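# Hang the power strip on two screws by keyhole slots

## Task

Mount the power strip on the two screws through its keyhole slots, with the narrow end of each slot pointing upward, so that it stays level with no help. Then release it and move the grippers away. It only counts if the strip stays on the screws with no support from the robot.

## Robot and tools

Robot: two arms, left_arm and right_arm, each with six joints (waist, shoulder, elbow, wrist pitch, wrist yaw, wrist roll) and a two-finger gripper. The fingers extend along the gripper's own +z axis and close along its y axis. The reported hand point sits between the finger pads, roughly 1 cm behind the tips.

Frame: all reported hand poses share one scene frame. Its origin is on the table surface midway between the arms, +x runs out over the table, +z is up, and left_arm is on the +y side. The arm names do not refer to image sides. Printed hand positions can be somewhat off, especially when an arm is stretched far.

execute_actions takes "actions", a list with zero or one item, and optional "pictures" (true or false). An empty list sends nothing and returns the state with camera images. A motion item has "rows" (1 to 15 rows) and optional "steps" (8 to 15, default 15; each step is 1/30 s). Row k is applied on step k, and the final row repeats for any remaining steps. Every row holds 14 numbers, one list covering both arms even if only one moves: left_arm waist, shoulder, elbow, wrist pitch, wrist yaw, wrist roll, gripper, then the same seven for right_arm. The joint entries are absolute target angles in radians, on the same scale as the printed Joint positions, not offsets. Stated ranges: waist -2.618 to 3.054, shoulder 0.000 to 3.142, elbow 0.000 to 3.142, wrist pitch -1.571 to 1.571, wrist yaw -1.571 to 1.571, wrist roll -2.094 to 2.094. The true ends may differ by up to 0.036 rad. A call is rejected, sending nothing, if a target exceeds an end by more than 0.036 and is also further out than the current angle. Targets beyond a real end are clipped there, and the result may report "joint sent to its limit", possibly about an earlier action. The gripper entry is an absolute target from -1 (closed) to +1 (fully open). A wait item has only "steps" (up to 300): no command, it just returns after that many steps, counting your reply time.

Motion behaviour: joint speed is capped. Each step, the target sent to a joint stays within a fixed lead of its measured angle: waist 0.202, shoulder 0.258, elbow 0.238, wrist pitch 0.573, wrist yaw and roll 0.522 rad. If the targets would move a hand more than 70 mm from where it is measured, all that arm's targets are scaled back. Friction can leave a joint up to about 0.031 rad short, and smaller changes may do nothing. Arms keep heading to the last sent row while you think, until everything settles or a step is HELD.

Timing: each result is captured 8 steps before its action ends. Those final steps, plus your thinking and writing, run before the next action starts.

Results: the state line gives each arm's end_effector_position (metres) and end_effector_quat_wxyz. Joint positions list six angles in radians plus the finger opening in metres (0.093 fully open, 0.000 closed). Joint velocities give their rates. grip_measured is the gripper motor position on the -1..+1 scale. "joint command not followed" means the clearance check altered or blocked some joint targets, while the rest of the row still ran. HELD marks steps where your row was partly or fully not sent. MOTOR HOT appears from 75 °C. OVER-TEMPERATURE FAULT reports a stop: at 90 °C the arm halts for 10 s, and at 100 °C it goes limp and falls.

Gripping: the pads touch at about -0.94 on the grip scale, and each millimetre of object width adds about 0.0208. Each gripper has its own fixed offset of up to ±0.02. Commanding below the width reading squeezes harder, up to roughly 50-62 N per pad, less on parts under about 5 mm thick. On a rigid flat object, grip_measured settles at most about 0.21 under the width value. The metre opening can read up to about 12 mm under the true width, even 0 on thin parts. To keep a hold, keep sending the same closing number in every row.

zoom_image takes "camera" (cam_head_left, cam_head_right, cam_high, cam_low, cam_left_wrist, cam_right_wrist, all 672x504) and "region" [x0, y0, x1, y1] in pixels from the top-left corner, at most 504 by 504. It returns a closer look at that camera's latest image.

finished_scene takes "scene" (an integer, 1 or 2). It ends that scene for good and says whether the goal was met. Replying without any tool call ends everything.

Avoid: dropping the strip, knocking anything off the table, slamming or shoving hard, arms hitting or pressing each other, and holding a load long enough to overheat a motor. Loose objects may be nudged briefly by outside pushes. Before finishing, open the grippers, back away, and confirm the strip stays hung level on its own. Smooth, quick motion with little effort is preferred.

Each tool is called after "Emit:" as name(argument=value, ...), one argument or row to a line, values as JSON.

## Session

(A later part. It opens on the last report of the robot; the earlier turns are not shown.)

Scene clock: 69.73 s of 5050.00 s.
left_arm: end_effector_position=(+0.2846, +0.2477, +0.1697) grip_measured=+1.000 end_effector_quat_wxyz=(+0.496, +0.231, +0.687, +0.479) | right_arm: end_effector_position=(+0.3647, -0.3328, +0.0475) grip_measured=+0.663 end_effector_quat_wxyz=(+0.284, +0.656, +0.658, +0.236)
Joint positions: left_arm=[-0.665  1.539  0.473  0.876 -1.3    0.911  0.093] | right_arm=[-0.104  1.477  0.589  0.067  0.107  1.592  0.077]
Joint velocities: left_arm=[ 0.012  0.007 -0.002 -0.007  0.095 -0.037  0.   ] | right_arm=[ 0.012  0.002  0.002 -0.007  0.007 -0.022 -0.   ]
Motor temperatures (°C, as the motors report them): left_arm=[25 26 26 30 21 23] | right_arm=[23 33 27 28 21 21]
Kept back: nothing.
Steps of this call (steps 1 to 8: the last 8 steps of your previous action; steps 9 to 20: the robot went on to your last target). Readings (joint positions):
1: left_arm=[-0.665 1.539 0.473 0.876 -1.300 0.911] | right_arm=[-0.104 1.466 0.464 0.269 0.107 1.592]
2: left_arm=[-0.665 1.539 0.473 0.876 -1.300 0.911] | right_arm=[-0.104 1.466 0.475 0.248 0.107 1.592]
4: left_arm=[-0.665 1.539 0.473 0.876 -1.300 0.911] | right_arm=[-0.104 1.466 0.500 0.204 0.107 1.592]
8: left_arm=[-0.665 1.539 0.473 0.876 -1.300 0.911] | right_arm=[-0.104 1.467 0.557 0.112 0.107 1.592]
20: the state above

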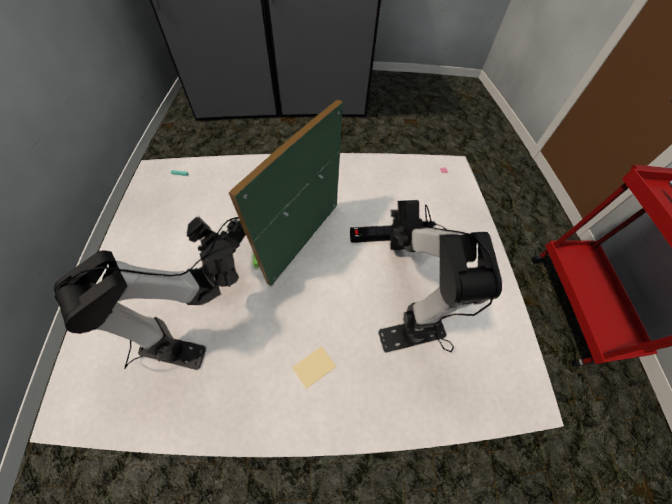

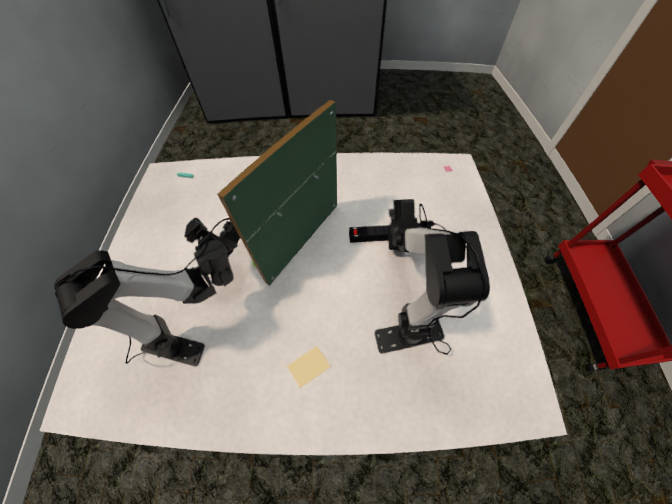

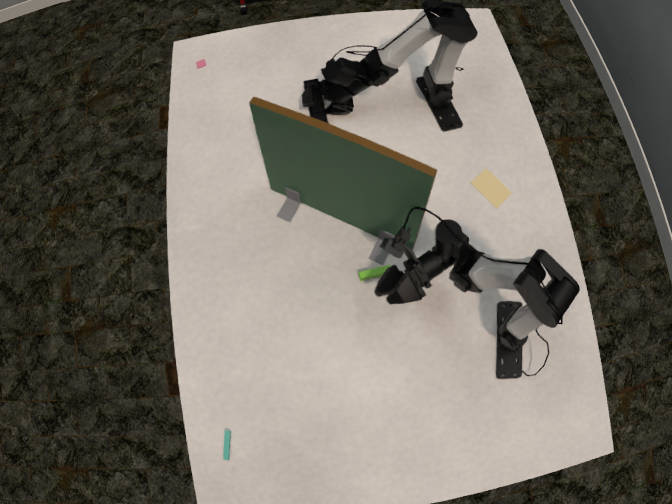

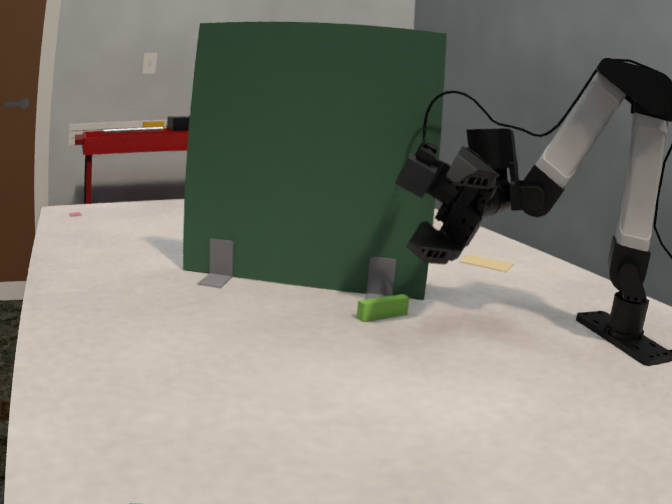

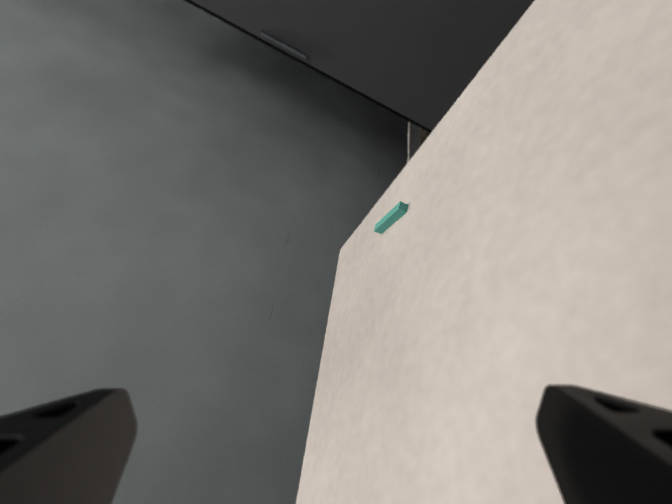

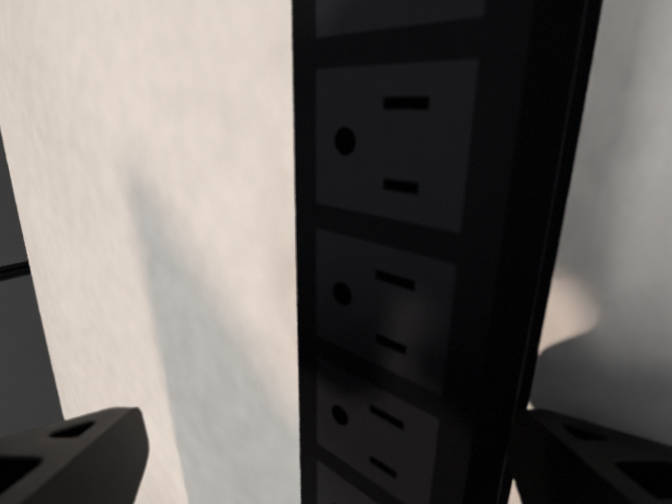

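Emit:
execute_actions(
  actions=[
    {"rows": [
[-0.665,1.539,0.473,0.876,-1.3,0.911,1, -0.11,1.470,0.595,0.060,0.11,1.588,0.665],
[-0.665,1.539,0.473,0.876,-1.3,0.911,1, -0.11,1.450,0.580,0.055,0.11,1.588,0.665],
[-0.665,1.539,0.473,0.876,-1.3,0.911,1, -0.11,1.440,0.570,0.050,0.11,1.588,0.665],
[-0.665,1.539,0.473,0.876,-1.3,0.911,1, -0.11,1.428,0.560,0.050,0.11,1.588,0.665],
[-0.665,1.539,0.473,0.876,-1.3,0.911,1, -0.11,1.413,0.550,0.050,0.11,1.588,0.68],
[-0.665,1.539,0.473,0.876,-1.3,0.911,1, -0.11,1.396,0.541,0.050,0.11,1.588,0.70],
[-0.665,1.539,0.473,0.876,-1.3,0.911,1, -0.11,1.377,0.533,0.050,0.11,1.588,0.73],
[-0.665,1.539,0.473,0.876,-1.3,0.911,1, -0.11,1.357,0.526,0.050,0.11,1.588,0.76],
[-0.665,1.539,0.473,0.876,-1.3,0.911,1, -0.11,1.337,0.520,0.050,0.11,1.588,0.80],
[-0.665,1.539,0.473,0.876,-1.3,0.911,1, -0.11,1.317,0.515,0.050,0.11,1.588,0.84],
[-0.665,1.539,0.473,0.876,-1.3,0.911,1, -0.11,1.298,0.512,0.052,0.11,1.588,0.88],
[-0.665,1.539,0.473,0.876,-1.3,0.911,1, -0.11,1.281,0.510,0.059,0.11,1.588,0.92],
[-0.665,1.539,0.473,0.876,-1.3,0.911,1, -0.11,1.267,0.509,0.070,0.11,1.588,0.96],
[-0.665,1.539,0.473,0.876,-1.3,0.911,1, -0.11,1.256,0.509,0.085,0.11,1.588,1.0],
[-0.665,1.539,0.473,0.876,-1.3,0.911,1, -0.11,1.250,0.509,0.104,0.11,1.588,1.0]
], "steps": 15},
  ],
)

Emit:
execute_actions(
  actions=[
    {"rows": [
[-0.665,1.539,0.473,0.876,-1.3,0.911,1, -0.108,1.25,0.509,0.125,0.108,1.583,1],
[-0.665,1.539,0.473,0.876,-1.3,0.911,1, -0.104,1.25,0.509,0.150,0.103,1.568,1],
[-0.665,1.539,0.473,0.876,-1.3,0.911,1, -0.096,1.25,0.509,0.177,0.094,1.543,1],
[-0.665,1.539,0.473,0.876,-1.3,0.911,1, -0.086,1.25,0.509,0.207,0.083,1.510,1],
[-0.665,1.539,0.473,0.876,-1.3,0.911,1, -0.073,1.25,0.509,0.238,0.069,1.470,1],
[-0.665,1.539,0.473,0.876,-1.3,0.911,1, -0.059,1.25,0.509,0.271,0.052,1.422,1],
[-0.665,1.539,0.473,0.876,-1.3,0.911,1, -0.042,1.25,0.509,0.305,0.033,1.368,1],
[-0.665,1.539,0.473,0.876,-1.3,0.911,1, -0.024,1.25,0.509,0.340,0.012,1.308,1],
[-0.665,1.539,0.473,0.876,-1.3,0.911,1, -0.004,1.25,0.509,0.376,-0.010,1.243,1],
[-0.665,1.539,0.473,0.876,-1.3,0.911,1, 0.018,1.25,0.509,0.412,-0.034,1.174,1],
[-0.665,1.539,0.473,0.876,-1.3,0.911,1, 0.040,1.25,0.509,0.449,-0.059,1.102,1],
[-0.665,1.539,0.473,0.876,-1.3,0.911,1, 0.064,1.25,0.509,0.485,-0.086,1.027,1],
[-0.665,1.539,0.473,0.876,-1.3,0.911,1, 0.087,1.25,0.509,0.520,-0.113,0.949,1],
[-0.665,1.539,0.473,0.876,-1.3,0.911,1, 0.112,1.25,0.509,0.554,-0.140,0.870,1],
[-0.665,1.539,0.473,0.876,-1.3,0.911,1, 0.137,1.25,0.509,0.587,-0.168,0.790,1]
], "steps": 15},
  ],
)

Emit:
execute_actions(
  actions=[
    {"rows": [
[-0.665,1.539,0.473,0.876,-1.3,0.911,1, 0.161,1.25,0.509,0.618,-0.196,0.711,1],
[-0.665,1.539,0.473,0.876,-1.3,0.911,1, 0.186,1.25,0.509,0.648,-0.223,0.632,1],
[-0.665,1.539,0.473,0.876,-1.3,0.911,1, 0.209,1.25,0.509,0.675,-0.250,0.554,1],
[-0.665,1.539,0.473,0.876,-1.3,0.911,1, 0.233,1.25,0.509,0.700,-0.277,0.479,1],
[-0.665,1.539,0.473,0.876,-1.3,0.911,1, 0.255,1.25,0.509,0.721,-0.302,0.407,1],
[-0.665,1.539,0.473,0.876,-1.3,0.911,1, 0.277,1.25,0.509,0.740,-0.326,0.338,1],
[-0.665,1.539,0.473,0.876,-1.3,0.911,1, 0.297,1.25,0.509,0.755,-0.348,0.273,1],
[-0.665,1.539,0.473,0.876,-1.3,0.911,1, 0.315,1.25,0.509,0.766,-0.369,0.213,1],
[-0.665,1.539,0.473,0.876,-1.3,0.911,1, 0.332,1.25,0.509,0.773,-0.388,0.159,1],
[-0.665,1.539,0.473,0.876,-1.3,0.911,1, 0.346,1.25,0.509,0.775,-0.405,0.111,1],
[-0.665,1.539,0.473,0.876,-1.3,0.911,1, 0.359,1.25,0.509,0.775,-0.419,0.071,1],
[-0.665,1.539,0.473,0.876,-1.3,0.911,1, 0.369,1.25,0.509,0.775,-0.430,0.038,1],
[-0.665,1.539,0.473,0.876,-1.3,0.911,1, 0.377,1.25,0.509,0.775,-0.439,0.013,1],
[-0.665,1.539,0.473,0.876,-1.3,0.911,1, 0.381,1.25,0.509,0.775,-0.444,-0.002,1],
[-0.665,1.539,0.473,0.876,-1.3,0.911,1, 0.383,1.25,0.509,0.775,-0.446,-0.007,1]
], "steps": 15},
  ],
)

Emit:
execute_actions(
  actions=[
    {"steps": 28},
  ],
  pictures=true,
)

Scene clock: 73.77 s of 5050.00 s.
left_arm: end_effector_position=(+0.2846, +0.2477, +0.1697) grip_measured=+1.000 end_effector_quat_wxyz=(+0.496, +0.231, +0.687, +0.479) | right_arm: end_effector_position=(+0.3571, -0.3333, +0.0509) grip_measured=+0.715 end_effector_quat_wxyz=(+0.286, +0.655, +0.657, +0.239)
Joint positions: left_arm=[-0.665  1.539  0.473  0.876 -1.3    0.911  0.093] | right_arm=[-0.104  1.433  0.561  0.059  0.107  1.592  0.08 ]
Joint velocities: left_arm=[ 0.012 -0.007  0.002 -0.051  0.037 -0.022  0.   ] | right_arm=[ 0.002 -0.471 -0.281 -0.095  0.022 -0.037  0.027]
Motor temperatures (°C, as the motors report them): left_arm=[25 26 26 30 21 23] | right_arm=[23 33 28 27 21 21]
Steps of this call (steps 1 to 15: the robot went on to your last target; steps 16 to 90: nothing new was sent; then 0.80 s passed at rest; steps 91 to 97: the first 7 steps of this action). Readings (joint positions):
91: left_arm=[-0.665 1.539 0.473 0.876 -1.300 0.911] | right_arm=[-0.104 1.477 0.589 0.066 0.107 1.592]
92: left_arm=[-0.665 1.539 0.473 0.876 -1.300 0.911] | right_arm=[-0.104 1.477 0.589 0.065 0.107 1.592]
94: left_arm=[-0.665 1.539 0.473 0.876 -1.300 0.911] | right_arm=[-0.104 1.471 0.586 0.062 0.107 1.592]
97: the state above

Scene clock: 74.27 s of 5050.00 s.
left_arm: end_effector_position=(+0.2846, +0.2477, +0.1697) grip_measured=+1.000 end_effector_quat_wxyz=(+0.496, +0.231, +0.687, +0.479) | right_arm: end_effector_position=(+0.3689, -0.3205, +0.1123) grip_measured=+0.992 end_effector_quat_wxyz=(+0.363, +0.585, +0.653, +0.315)
Joint positions: left_arm=[-0.665  1.539  0.473  0.876 -1.3    0.911  0.093] | right_arm=[-0.079  1.271  0.522  0.179  0.091  1.503  0.093]
Joint velocities: left_arm=[-0.007 -0.012  0.007 -0.022 -0.022  0.022  0.   ] | right_arm=[ 0.379 -0.012 -0.007  0.696 -0.227 -0.916  0.001]
Motor temperatures (°C, as the motors report them): left_arm=[25 26 26 30 21 23] | right_arm=[23 32 28 27 21 21]
Steps of this call (steps 1 to 8: the last 8 steps of your previous action; steps 9 to 15: the first 7 steps of this action). Readings (joint positions):
9: left_arm=[-0.665 1.539 0.473 0.876 -1.300 0.911] | right_arm=[-0.104 1.279 0.522 0.068 0.107 1.591]
10: left_arm=[-0.665 1.539 0.473 0.876 -1.300 0.911] | right_arm=[-0.104 1.273 0.522 0.082 0.107 1.589]
12: left_arm=[-0.665 1.539 0.473 0.876 -1.300 0.911] | right_arm=[-0.103 1.271 0.522 0.115 0.106 1.571]
15: the state above

Scene clock: 74.77 s of 5050.00 s.
left_arm: end_effector_position=(+0.2846, +0.2477, +0.1697) grip_measured=+1.000 end_effector_quat_wxyz=(+0.496, +0.231, +0.687, +0.479) | right_arm: end_effector_position=(+0.3506, -0.1391, +0.2171) grip_measured=+0.993 end_effector_quat_wxyz=(+0.540, -0.020, +0.743, +0.395)
Joint positions: left_arm=[-0.665  1.539  0.473  0.876 -1.3    0.911  0.093] | right_arm=[ 0.255  1.271  0.522  0.641 -0.232  0.58   0.093]
Joint velocities: left_arm=[ 0.037 -0.007 -0.002  0.037 -0.051 -0.022  0.   ] | right_arm=[ 0.628  0.017 -0.012  0.696 -0.681 -2.073 -0.   ]
Motor temperatures (°C, as the motors report them): left_arm=[25 26 26 30 21 23] | right_arm=[23 32 28 28 21 21]
Steps of this call (steps 1 to 8: the last 8 steps of your previous action; steps 9 to 15: the first 7 steps of this action). Readings (joint positions):
9: left_arm=[-0.665 1.539 0.473 0.876 -1.300 0.911] | right_arm=[0.112 1.271 0.522 0.463 -0.077 1.015]
10: left_arm=[-0.665 1.539 0.473 0.876 -1.300 0.911] | right_arm=[0.136 1.271 0.522 0.496 -0.102 0.943]
12: left_arm=[-0.665 1.539 0.473 0.876 -1.300 0.911] | right_arm=[0.185 1.271 0.522 0.559 -0.154 0.797]
15: the state above

Scene clock: 75.70 s of 5050.00 s.
left_arm: end_effector_position=(+0.2846, +0.2477, +0.1697) grip_measured=+1.000 end_effector_quat_wxyz=(+0.496, +0.231, +0.687, +0.479) | right_arm: end_effector_position=(+0.2986, -0.0759, +0.2453) grip_measured=+0.993 end_effector_quat_wxyz=(+0.627, -0.333, +0.620, +0.334)
Joint positions: left_arm=[-0.665  1.539  0.473  0.876 -1.3    0.911  0.093] | right_arm=[ 0.377  1.271  0.522  0.76  -0.434  0.002  0.093]
Joint velocities: left_arm=[-0.007 -0.007 -0.012  0.007  0.022  0.007  0.   ] | right_arm=[ 0.002  0.002 -0.007 -0.037  0.007 -0.022  0.001]
Motor temperatures (°C, as the motors report them): left_arm=[25 26 26 30 21 23] | right_arm=[23 32 28 28 21 21]
Kept back: nothing.
Steps of this call (steps 1 to 8: the last 8 steps of your previous action; steps 9 to 28: the robot went on to your last target). Readings (joint positions):
1: left_arm=[-0.665 1.539 0.473 0.876 -1.300 0.911] | right_arm=[0.276 1.271 0.522 0.664 -0.257 0.510]
2: left_arm=[-0.665 1.539 0.473 0.876 -1.300 0.911] | right_arm=[0.295 1.271 0.522 0.684 -0.280 0.444]
4: left_arm=[-0.665 1.539 0.473 0.876 -1.300 0.911] | right_arm=[0.329 1.271 0.522 0.715 -0.324 0.322]
8: left_arm=[-0.665 1.539 0.473 0.876 -1.300 0.911] | right_arm=[0.371 1.271 0.522 0.744 -0.390 0.141]
28: the state above

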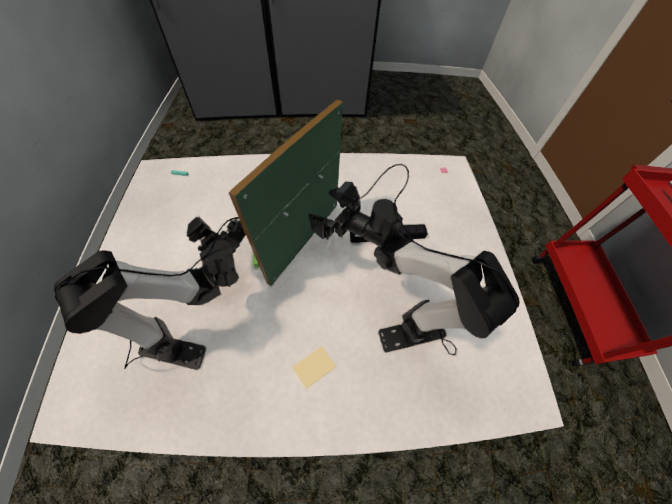

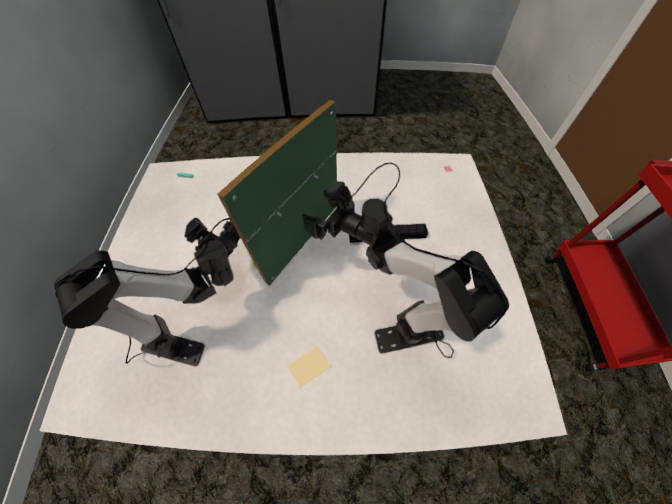

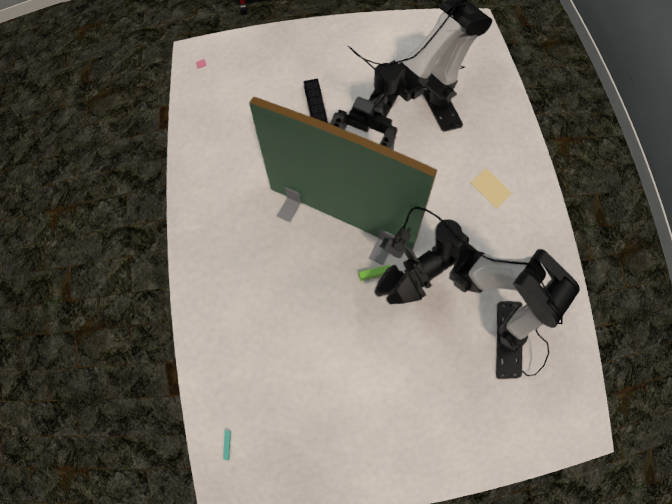

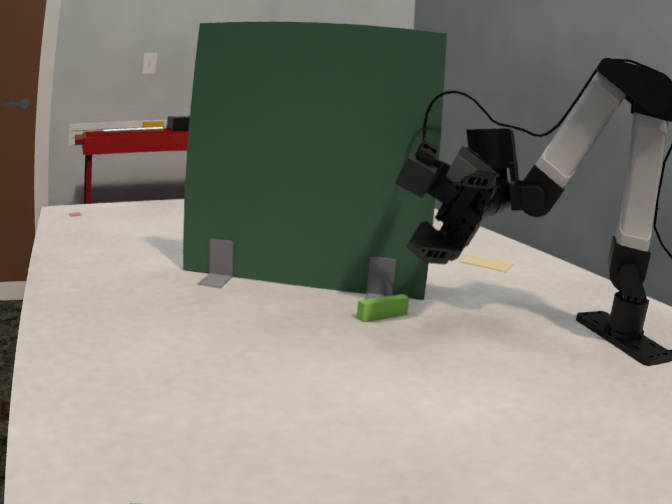

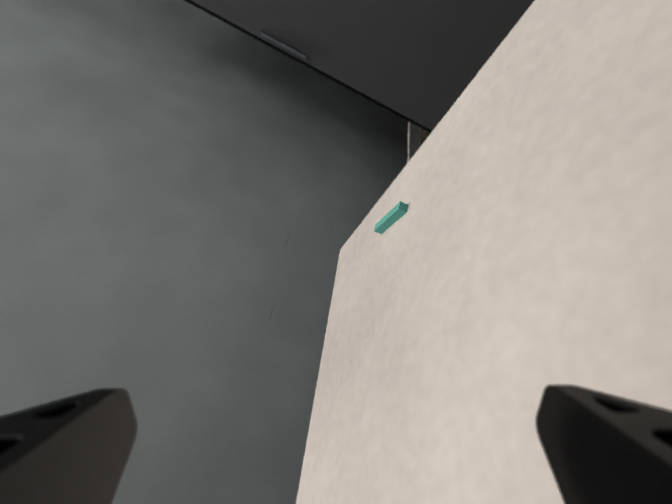

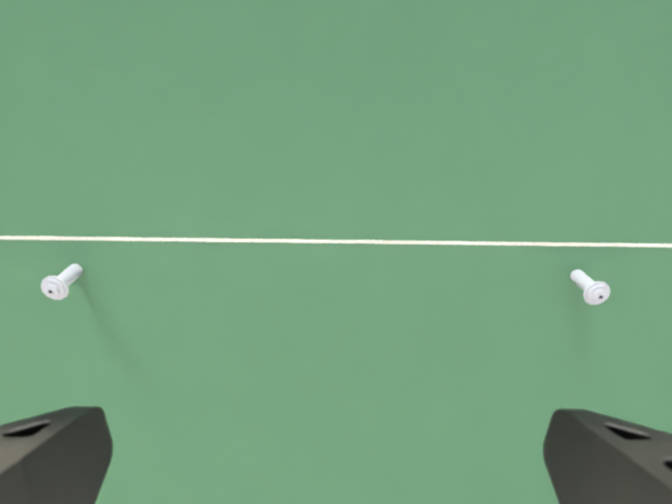

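Emit:
execute_actions(
  actions=[],
)

Scene clock: 77.90 s of 5050.00 s.
left_arm: end_effector_position=(+0.2846, +0.2477, +0.1697) grip_measured=+1.000 end_effector_quat_wxyz=(+0.496, +0.231, +0.687, +0.479) | right_arm: end_effector_position=(+0.2986, -0.0759, +0.2454) grip_measured=+0.993 end_effector_quat_wxyz=(+0.628, -0.333, +0.620, +0.334)
Joint positions: left_arm=[-0.665  1.539  0.473  0.876 -1.3    0.911  0.093] | right_arm=[ 0.377  1.271  0.522  0.761 -0.434 -0.     0.093]
Joint velocities: left_arm=[-0.017 -0.012 -0.017 -0.125 -0.007  0.007  0.   ] | right_arm=[-0.002  0.027  0.002  0.007 -0.037  0.007  0.001]
Motor temperatures (°C, as the motors report them): left_arm=[25 26 26 30 21 23] | right_arm=[23 32 28 28 21 21]
Kept back: nothing.
Steps of this call (steps 1 to 30: the robot went on to your last target; steps 31 to 66: nothing new was sent). Readings (joint positions):
1: left_arm=[-0.665 1.539 0.473 0.876 -1.300 0.911] | right_arm=[0.377 1.271 0.522 0.760 -0.434 0.001]
2: left_arm=[-0.665 1.539 0.473 0.876 -1.300 0.911] | right_arm=[0.377 1.271 0.522 0.760 -0.434 0.001]
4: left_arm=[-0.665 1.539 0.473 0.876 -1.300 0.911] | right_arm=[0.377 1.271 0.522 0.761 -0.434 0.000]
8: left_arm=[-0.665 1.539 0.473 0.876 -1.300 0.911] | right_arm=[0.377 1.271 0.522 0.761 -0.434 0.000]
66: the state above
All arms were judged still, so your last target was given up. Only a new action makes them travel on or press farther. Fingers that are still opening or closing keep moving.

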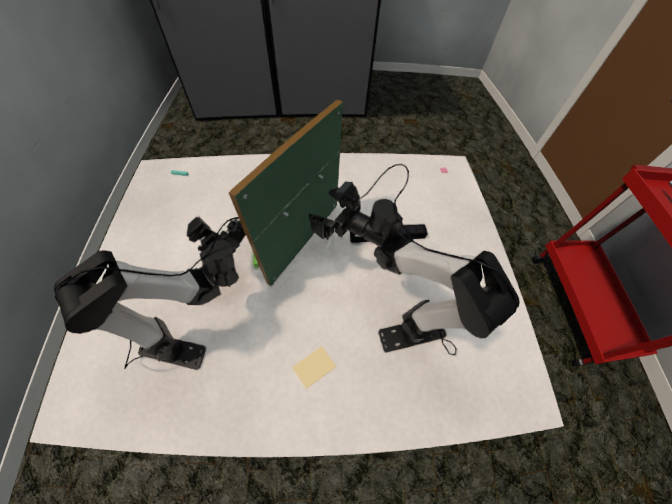

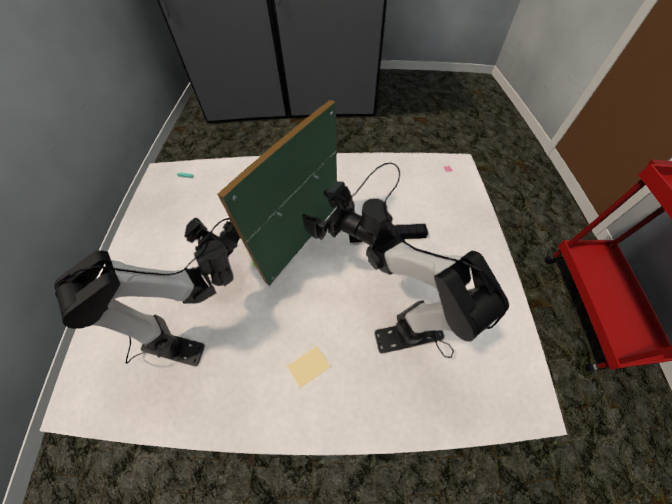

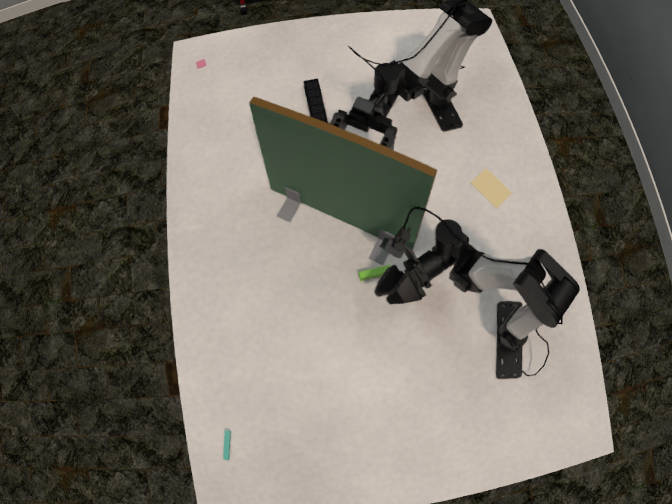

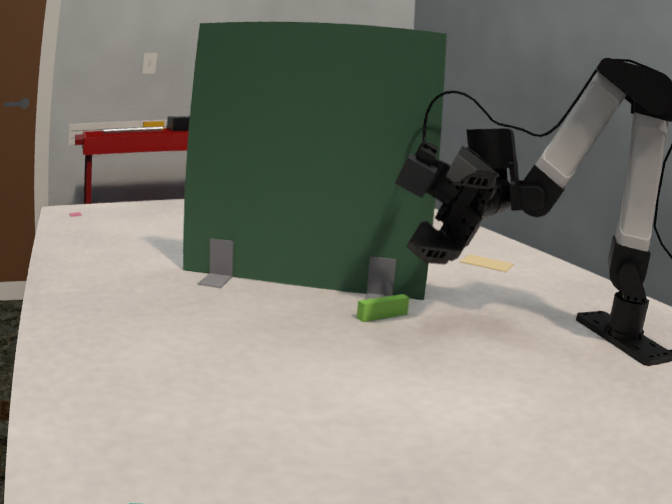

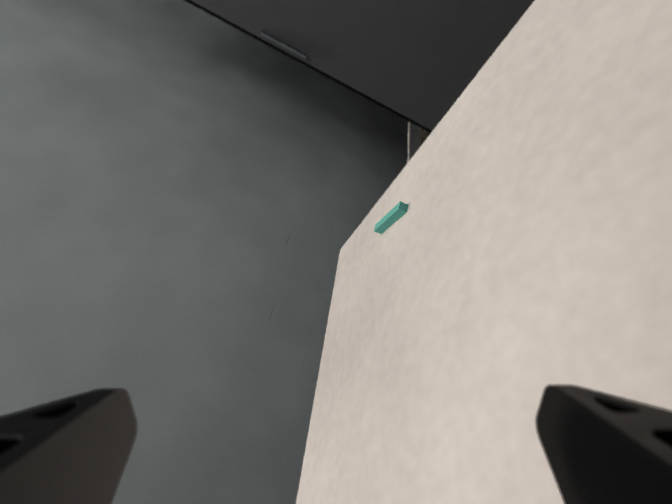

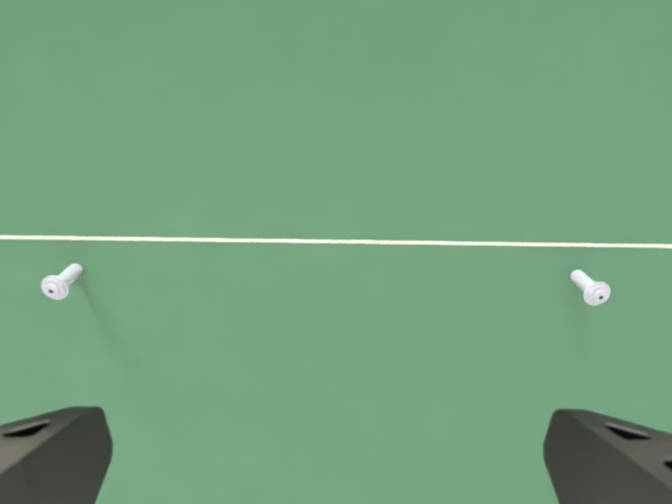

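Emit:
execute_actions(
  actions=[
    {"rows":[[-0.665,1.535,0.472,0.874,-1.3,0.911,1,0.383,1.25,0.509,0.775,-0.446,-0.002,1],[-0.665,1.525,0.471,0.867,-1.3,0.911,1,0.383,1.25,0.509,0.775,-0.446,0.013,1],[-0.665,1.507,0.468,0.855,-1.3,0.911,1,0.383,1.25,0.509,0.775,-0.446,0.038,1],[-0.665,1.484,0.464,0.84,-1.3,0.911,1,0.383,1.25,0.509,0.775,-0.446,0.071,1],[-0.665,1.455,0.459,0.821,-1.3,0.911,1,0.383,1.25,0.509,0.775,-0.446,0.111,1],[-0.665,1.422,0.453,0.799,-1.3,0.911,1,0.383,1.25,0.509,0.775,-0.446,0.159,1],[-0.665,1.383,0.447,0.774,-1.3,0.911,1,0.383,1.25,0.509,0.775,-0.446,0.213,1],[-0.665,1.341,0.44,0.746,-1.3,0.911,1,0.383,1.25,0.509,0.775,-0.446,0.273,1],[-0.665,1.295,0.432,0.716,-1.3,0.911,1,0.383,1.25,0.509,0.775,-0.446,0.338,1],[-0.665,1.246,0.424,0.684,-1.3,0.911,1,0.383,1.25,0.509,0.775,-0.446,0.407,1],[-0.665,1.195,0.416,0.65,-1.3,0.911,1,0.383,1.25,0.509,0.775,-0.446,0.48,1],[-0.665,1.142,0.407,0.615,-1.3,0.911,1,0.383,1.25,0.509,0.775,-0.446,0.555,1],[-0.665,1.087,0.398,0.579,-1.3,0.911,1,0.383,1.25,0.509,0.775,-0.446,0.633,1],[-0.665,1.031,0.388,0.542,-1.3,0.911,1,0.383,1.25,0.509,0.775,-0.446,0.712,1],[-0.665,0.975,0.379,0.505,-1.3,0.911,1,0.383,1.25,0.509,0.775,-0.446,0.792,1]],"steps":15},
  ],
  pictures=false,
)

Emit:
execute_actions(
  actions=[
    {"rows":[[-0.665,0.918,0.37,0.468,-1.3,0.911,1,0.383,1.25,0.509,0.775,-0.446,0.871,1],[-0.665,0.862,0.36,0.431,-1.3,0.911,1,0.383,1.25,0.509,0.775,-0.446,0.95,1],[-0.665,0.807,0.351,0.395,-1.3,0.911,1,0.383,1.25,0.509,0.775,-0.446,1.028,1],[-0.665,0.754,0.342,0.36,-1.3,0.911,1,0.383,1.25,0.509,0.775,-0.446,1.103,1],[-0.665,0.703,0.334,0.326,-1.3,0.911,1,0.383,1.25,0.509,0.775,-0.446,1.176,1],[-0.665,0.654,0.326,0.294,-1.3,0.911,1,0.383,1.25,0.509,0.775,-0.446,1.245,1],[-0.665,0.608,0.318,0.264,-1.3,0.911,1,0.383,1.25,0.509,0.775,-0.446,1.31,1],[-0.665,0.566,0.311,0.236,-1.3,0.911,1,0.383,1.25,0.509,0.775,-0.446,1.37,1],[-0.665,0.527,0.305,0.211,-1.3,0.911,1,0.383,1.25,0.509,0.775,-0.446,1.424,1],[-0.665,0.494,0.299,0.189,-1.3,0.911,1,0.383,1.25,0.509,0.775,-0.446,1.472,1],[-0.665,0.465,0.294,0.17,-1.3,0.911,1,0.383,1.25,0.509,0.775,-0.446,1.512,1],[-0.665,0.442,0.29,0.155,-1.3,0.911,1,0.383,1.25,0.509,0.775,-0.446,1.545,1],[-0.665,0.424,0.287,0.143,-1.3,0.911,1,0.383,1.25,0.509,0.775,-0.446,1.57,1],[-0.665,0.414,0.286,0.136,-1.3,0.911,1,0.383,1.25,0.509,0.775,-0.446,1.585,1],[-0.665,0.41,0.285,0.134,-1.3,0.911,1,0.383,1.25,0.509,0.775,-0.446,1.59,1]],"steps":15},
  ],
  pictures=false,
)

Emit:
execute_actions(
  actions=[
    {"steps":20},
  ],
  pictures=true,
)

Scene clock: 85.50 s of 5050.00 s.
left_arm: end_effector_position=(+0.2810, +0.2518, +0.1820) grip_measured=+1.000 end_effector_quat_wxyz=(+0.500, +0.227, +0.687, +0.476) | right_arm: end_effector_position=(+0.2985, -0.0758, +0.2454) grip_measured=+0.993 end_effector_quat_wxyz=(+0.614, -0.308, +0.632, +0.359)
Joint positions: left_arm=[-0.665  1.471  0.472  0.823 -1.299  0.911  0.093] | right_arm=[ 0.377  1.271  0.522  0.761 -0.435  0.08   0.093]
Joint velocities: left_arm=[-0.017 -0.906 -0.076 -0.432 -0.007 -0.037  0.   ] | right_arm=[-0.017  0.002  0.002  0.022  0.007  0.799 -0.   ]
Motor temperatures (°C, as the motors report them): left_arm=[25 26 26 31 21 23] | right_arm=[23 31 28 29 21 21]
Steps of this call (steps 1 to 90: nothing new was sent; then 4.37 s passed at rest; steps 91 to 97: the first 7 steps of this action). Readings (joint positions):
91: left_arm=[-0.665 1.539 0.473 0.876 -1.300 0.911] | right_arm=[0.377 1.271 0.522 0.761 -0.434 -0.000]
92: left_arm=[-0.665 1.539 0.473 0.876 -1.300 0.911] | right_arm=[0.377 1.271 0.522 0.761 -0.434 0.001]
94: left_arm=[-0.665 1.531 0.473 0.865 -1.300 0.911] | right_arm=[0.377 1.271 0.522 0.761 -0.435 0.015]
97: the state above

Scene clock: 86.00 s of 5050.00 s.
left_arm: end_effector_position=(+0.2117, +0.3324, +0.2658) grip_measured=+1.000 end_effector_quat_wxyz=(+0.573, +0.140, +0.686, +0.426) | right_arm: end_effector_position=(+0.2984, -0.0758, +0.2456) grip_measured=+0.993 end_effector_quat_wxyz=(+0.391, +0.005, +0.703, +0.594)
Joint positions: left_arm=[-0.665  0.7    0.356  0.416 -1.298  0.911  0.093] | right_arm=[ 0.377  1.271  0.522  0.762 -0.435  1.001  0.093]
Joint velocities: left_arm=[-0.017 -1.429 -0.256 -0.96   0.007 -0.081  0.   ] | right_arm=[-0.002 -0.007  0.007 -0.066 -0.051  2.015 -0.001]
Motor temperatures (°C, as the motors report them): left_arm=[25 26 26 31 21 23] | right_arm=[23 31 28 29 21 21]
Steps of this call (steps 1 to 8: the last 8 steps of your previous action; steps 9 to 15: the first 7 steps of this action). Readings (joint positions):
9: left_arm=[-0.665 1.027 0.410 0.612 -1.297 0.911] | right_arm=[0.377 1.271 0.522 0.761 -0.435 0.566]
10: left_arm=[-0.665 0.970 0.401 0.580 -1.297 0.911] | right_arm=[0.377 1.271 0.522 0.762 -0.435 0.638]
12: left_arm=[-0.665 0.858 0.382 0.515 -1.298 0.911] | right_arm=[0.377 1.271 0.522 0.762 -0.435 0.784]
15: the state above

Scene clock: 86.67 s of 5050.00 s.
left_arm: end_effector_position=(+0.1864, +0.3618, +0.2549) grip_measured=+1.000 end_effector_quat_wxyz=(+0.559, +0.158, +0.687, +0.437) | right_arm: end_effector_position=(+0.2984, -0.0758, +0.2457) grip_measured=+0.994 end_effector_quat_wxyz=(+0.207, +0.203, +0.673, +0.680)
Joint positions: left_arm=[-0.665  0.424  0.304  0.142 -1.298  0.911  0.093] | right_arm=[ 0.377  1.271  0.522  0.762 -0.435  1.573  0.093]
Joint velocities: left_arm=[-0.007 -0.002  0.002 -0.066  0.037 -0.022  0.   ] | right_arm=[-0.007 -0.017 -0.007 -0.037 -0.051  0.051  0.   ]
Motor temperatures (°C, as the motors report them): left_arm=[25 26 26 31 21 23] | right_arm=[23 31 28 29 21 21]
Kept back: nothing.
Steps of this call (steps 1 to 8: the last 8 steps of your previous action; steps 9 to 20: the robot went on to your last target). Readings (joint positions):
1: left_arm=[-0.665 0.652 0.348 0.384 -1.298 0.911] | right_arm=[0.377 1.271 0.522 0.762 -0.435 1.071]
2: left_arm=[-0.665 0.607 0.340 0.353 -1.298 0.911] | right_arm=[0.377 1.271 0.522 0.762 -0.435 1.138]
4: left_arm=[-0.665 0.530 0.326 0.296 -1.298 0.911] | right_arm=[0.377 1.271 0.522 0.762 -0.435 1.260]
8: left_arm=[-0.665 0.437 0.309 0.211 -1.298 0.911] | right_arm=[0.377 1.271 0.522 0.762 -0.435 1.440]
20: the state above

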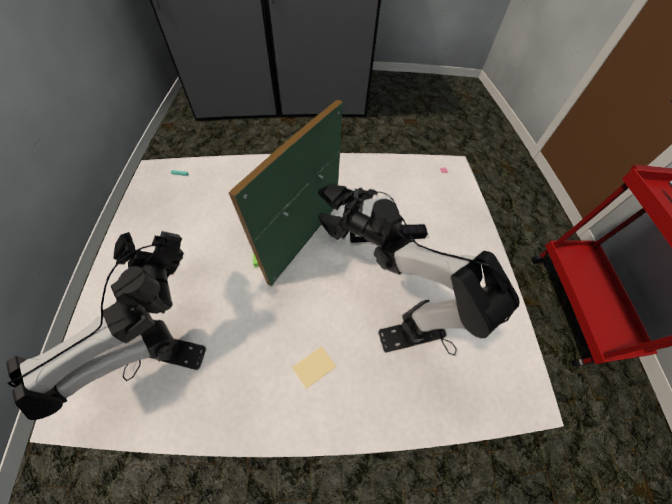

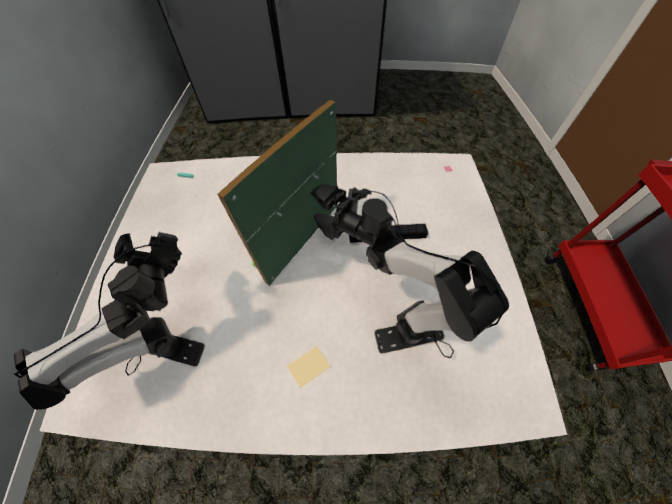

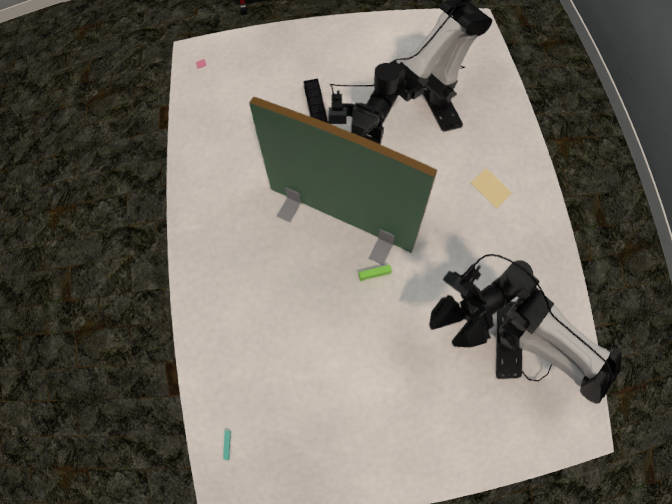

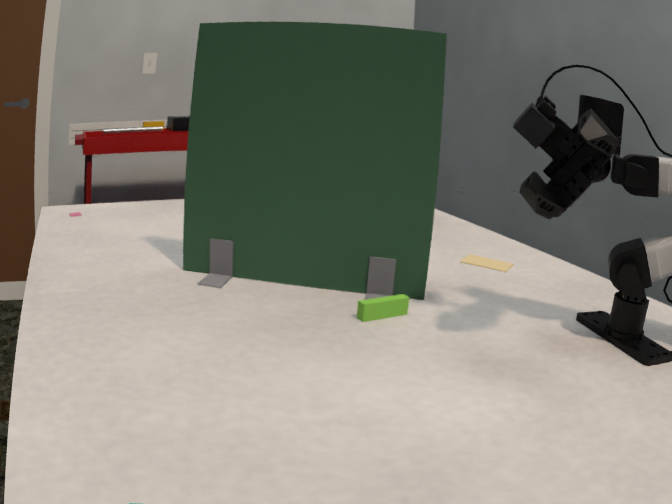

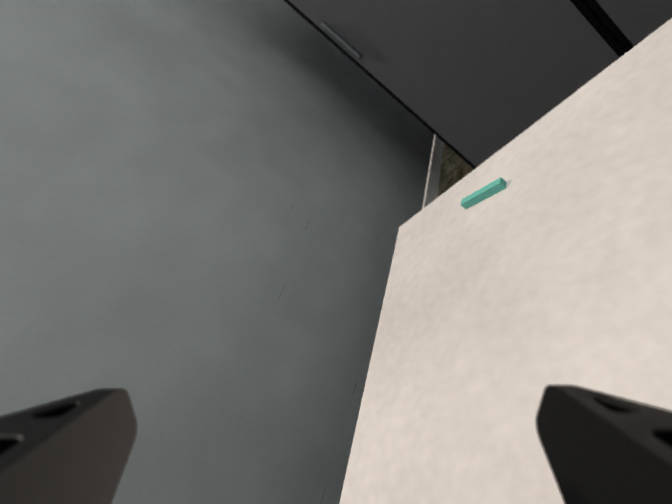

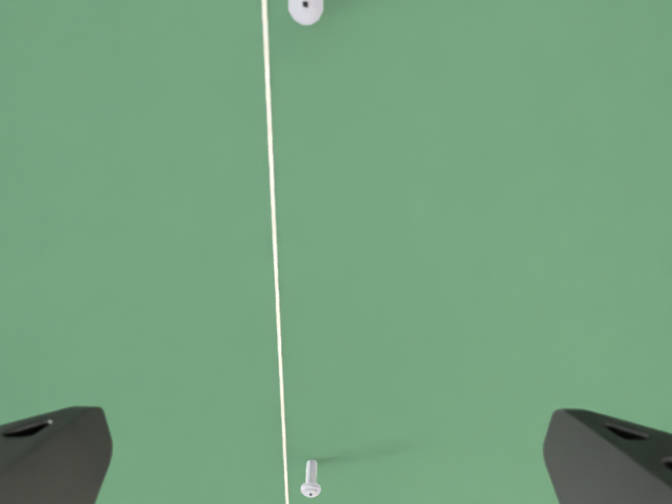

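Emit:
zoom_image(
  camera="cam_right_wrist",
  region=[250, 0, 350, 75],
)

Emit:
zoom_image(
  camera="cam_right_wrist",
  region=[260, 429, 360, 504],
)

Region (250, 0, 350, 75) of cam_right_wrist's 672x504 image, scaled by 5.040, with more detail than that image has; it fills the top 378 rows of this view, and the rest is white.

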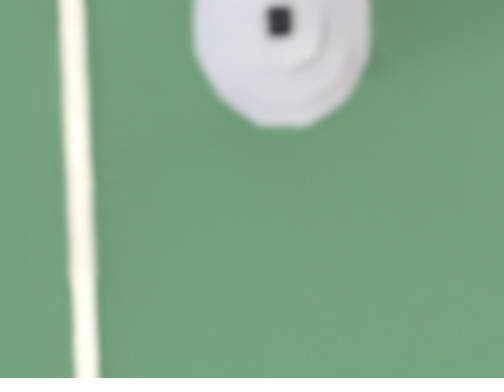

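Region (260, 429, 360, 504) of cam_right_wrist's 672x504 image, scaled by 5.040, with more detail than that image has; it fills the top 378 rows of this view, and the rest is white.

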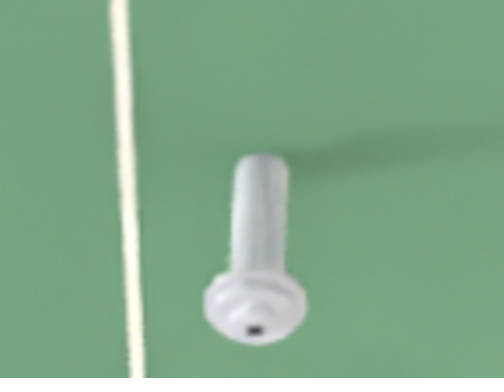

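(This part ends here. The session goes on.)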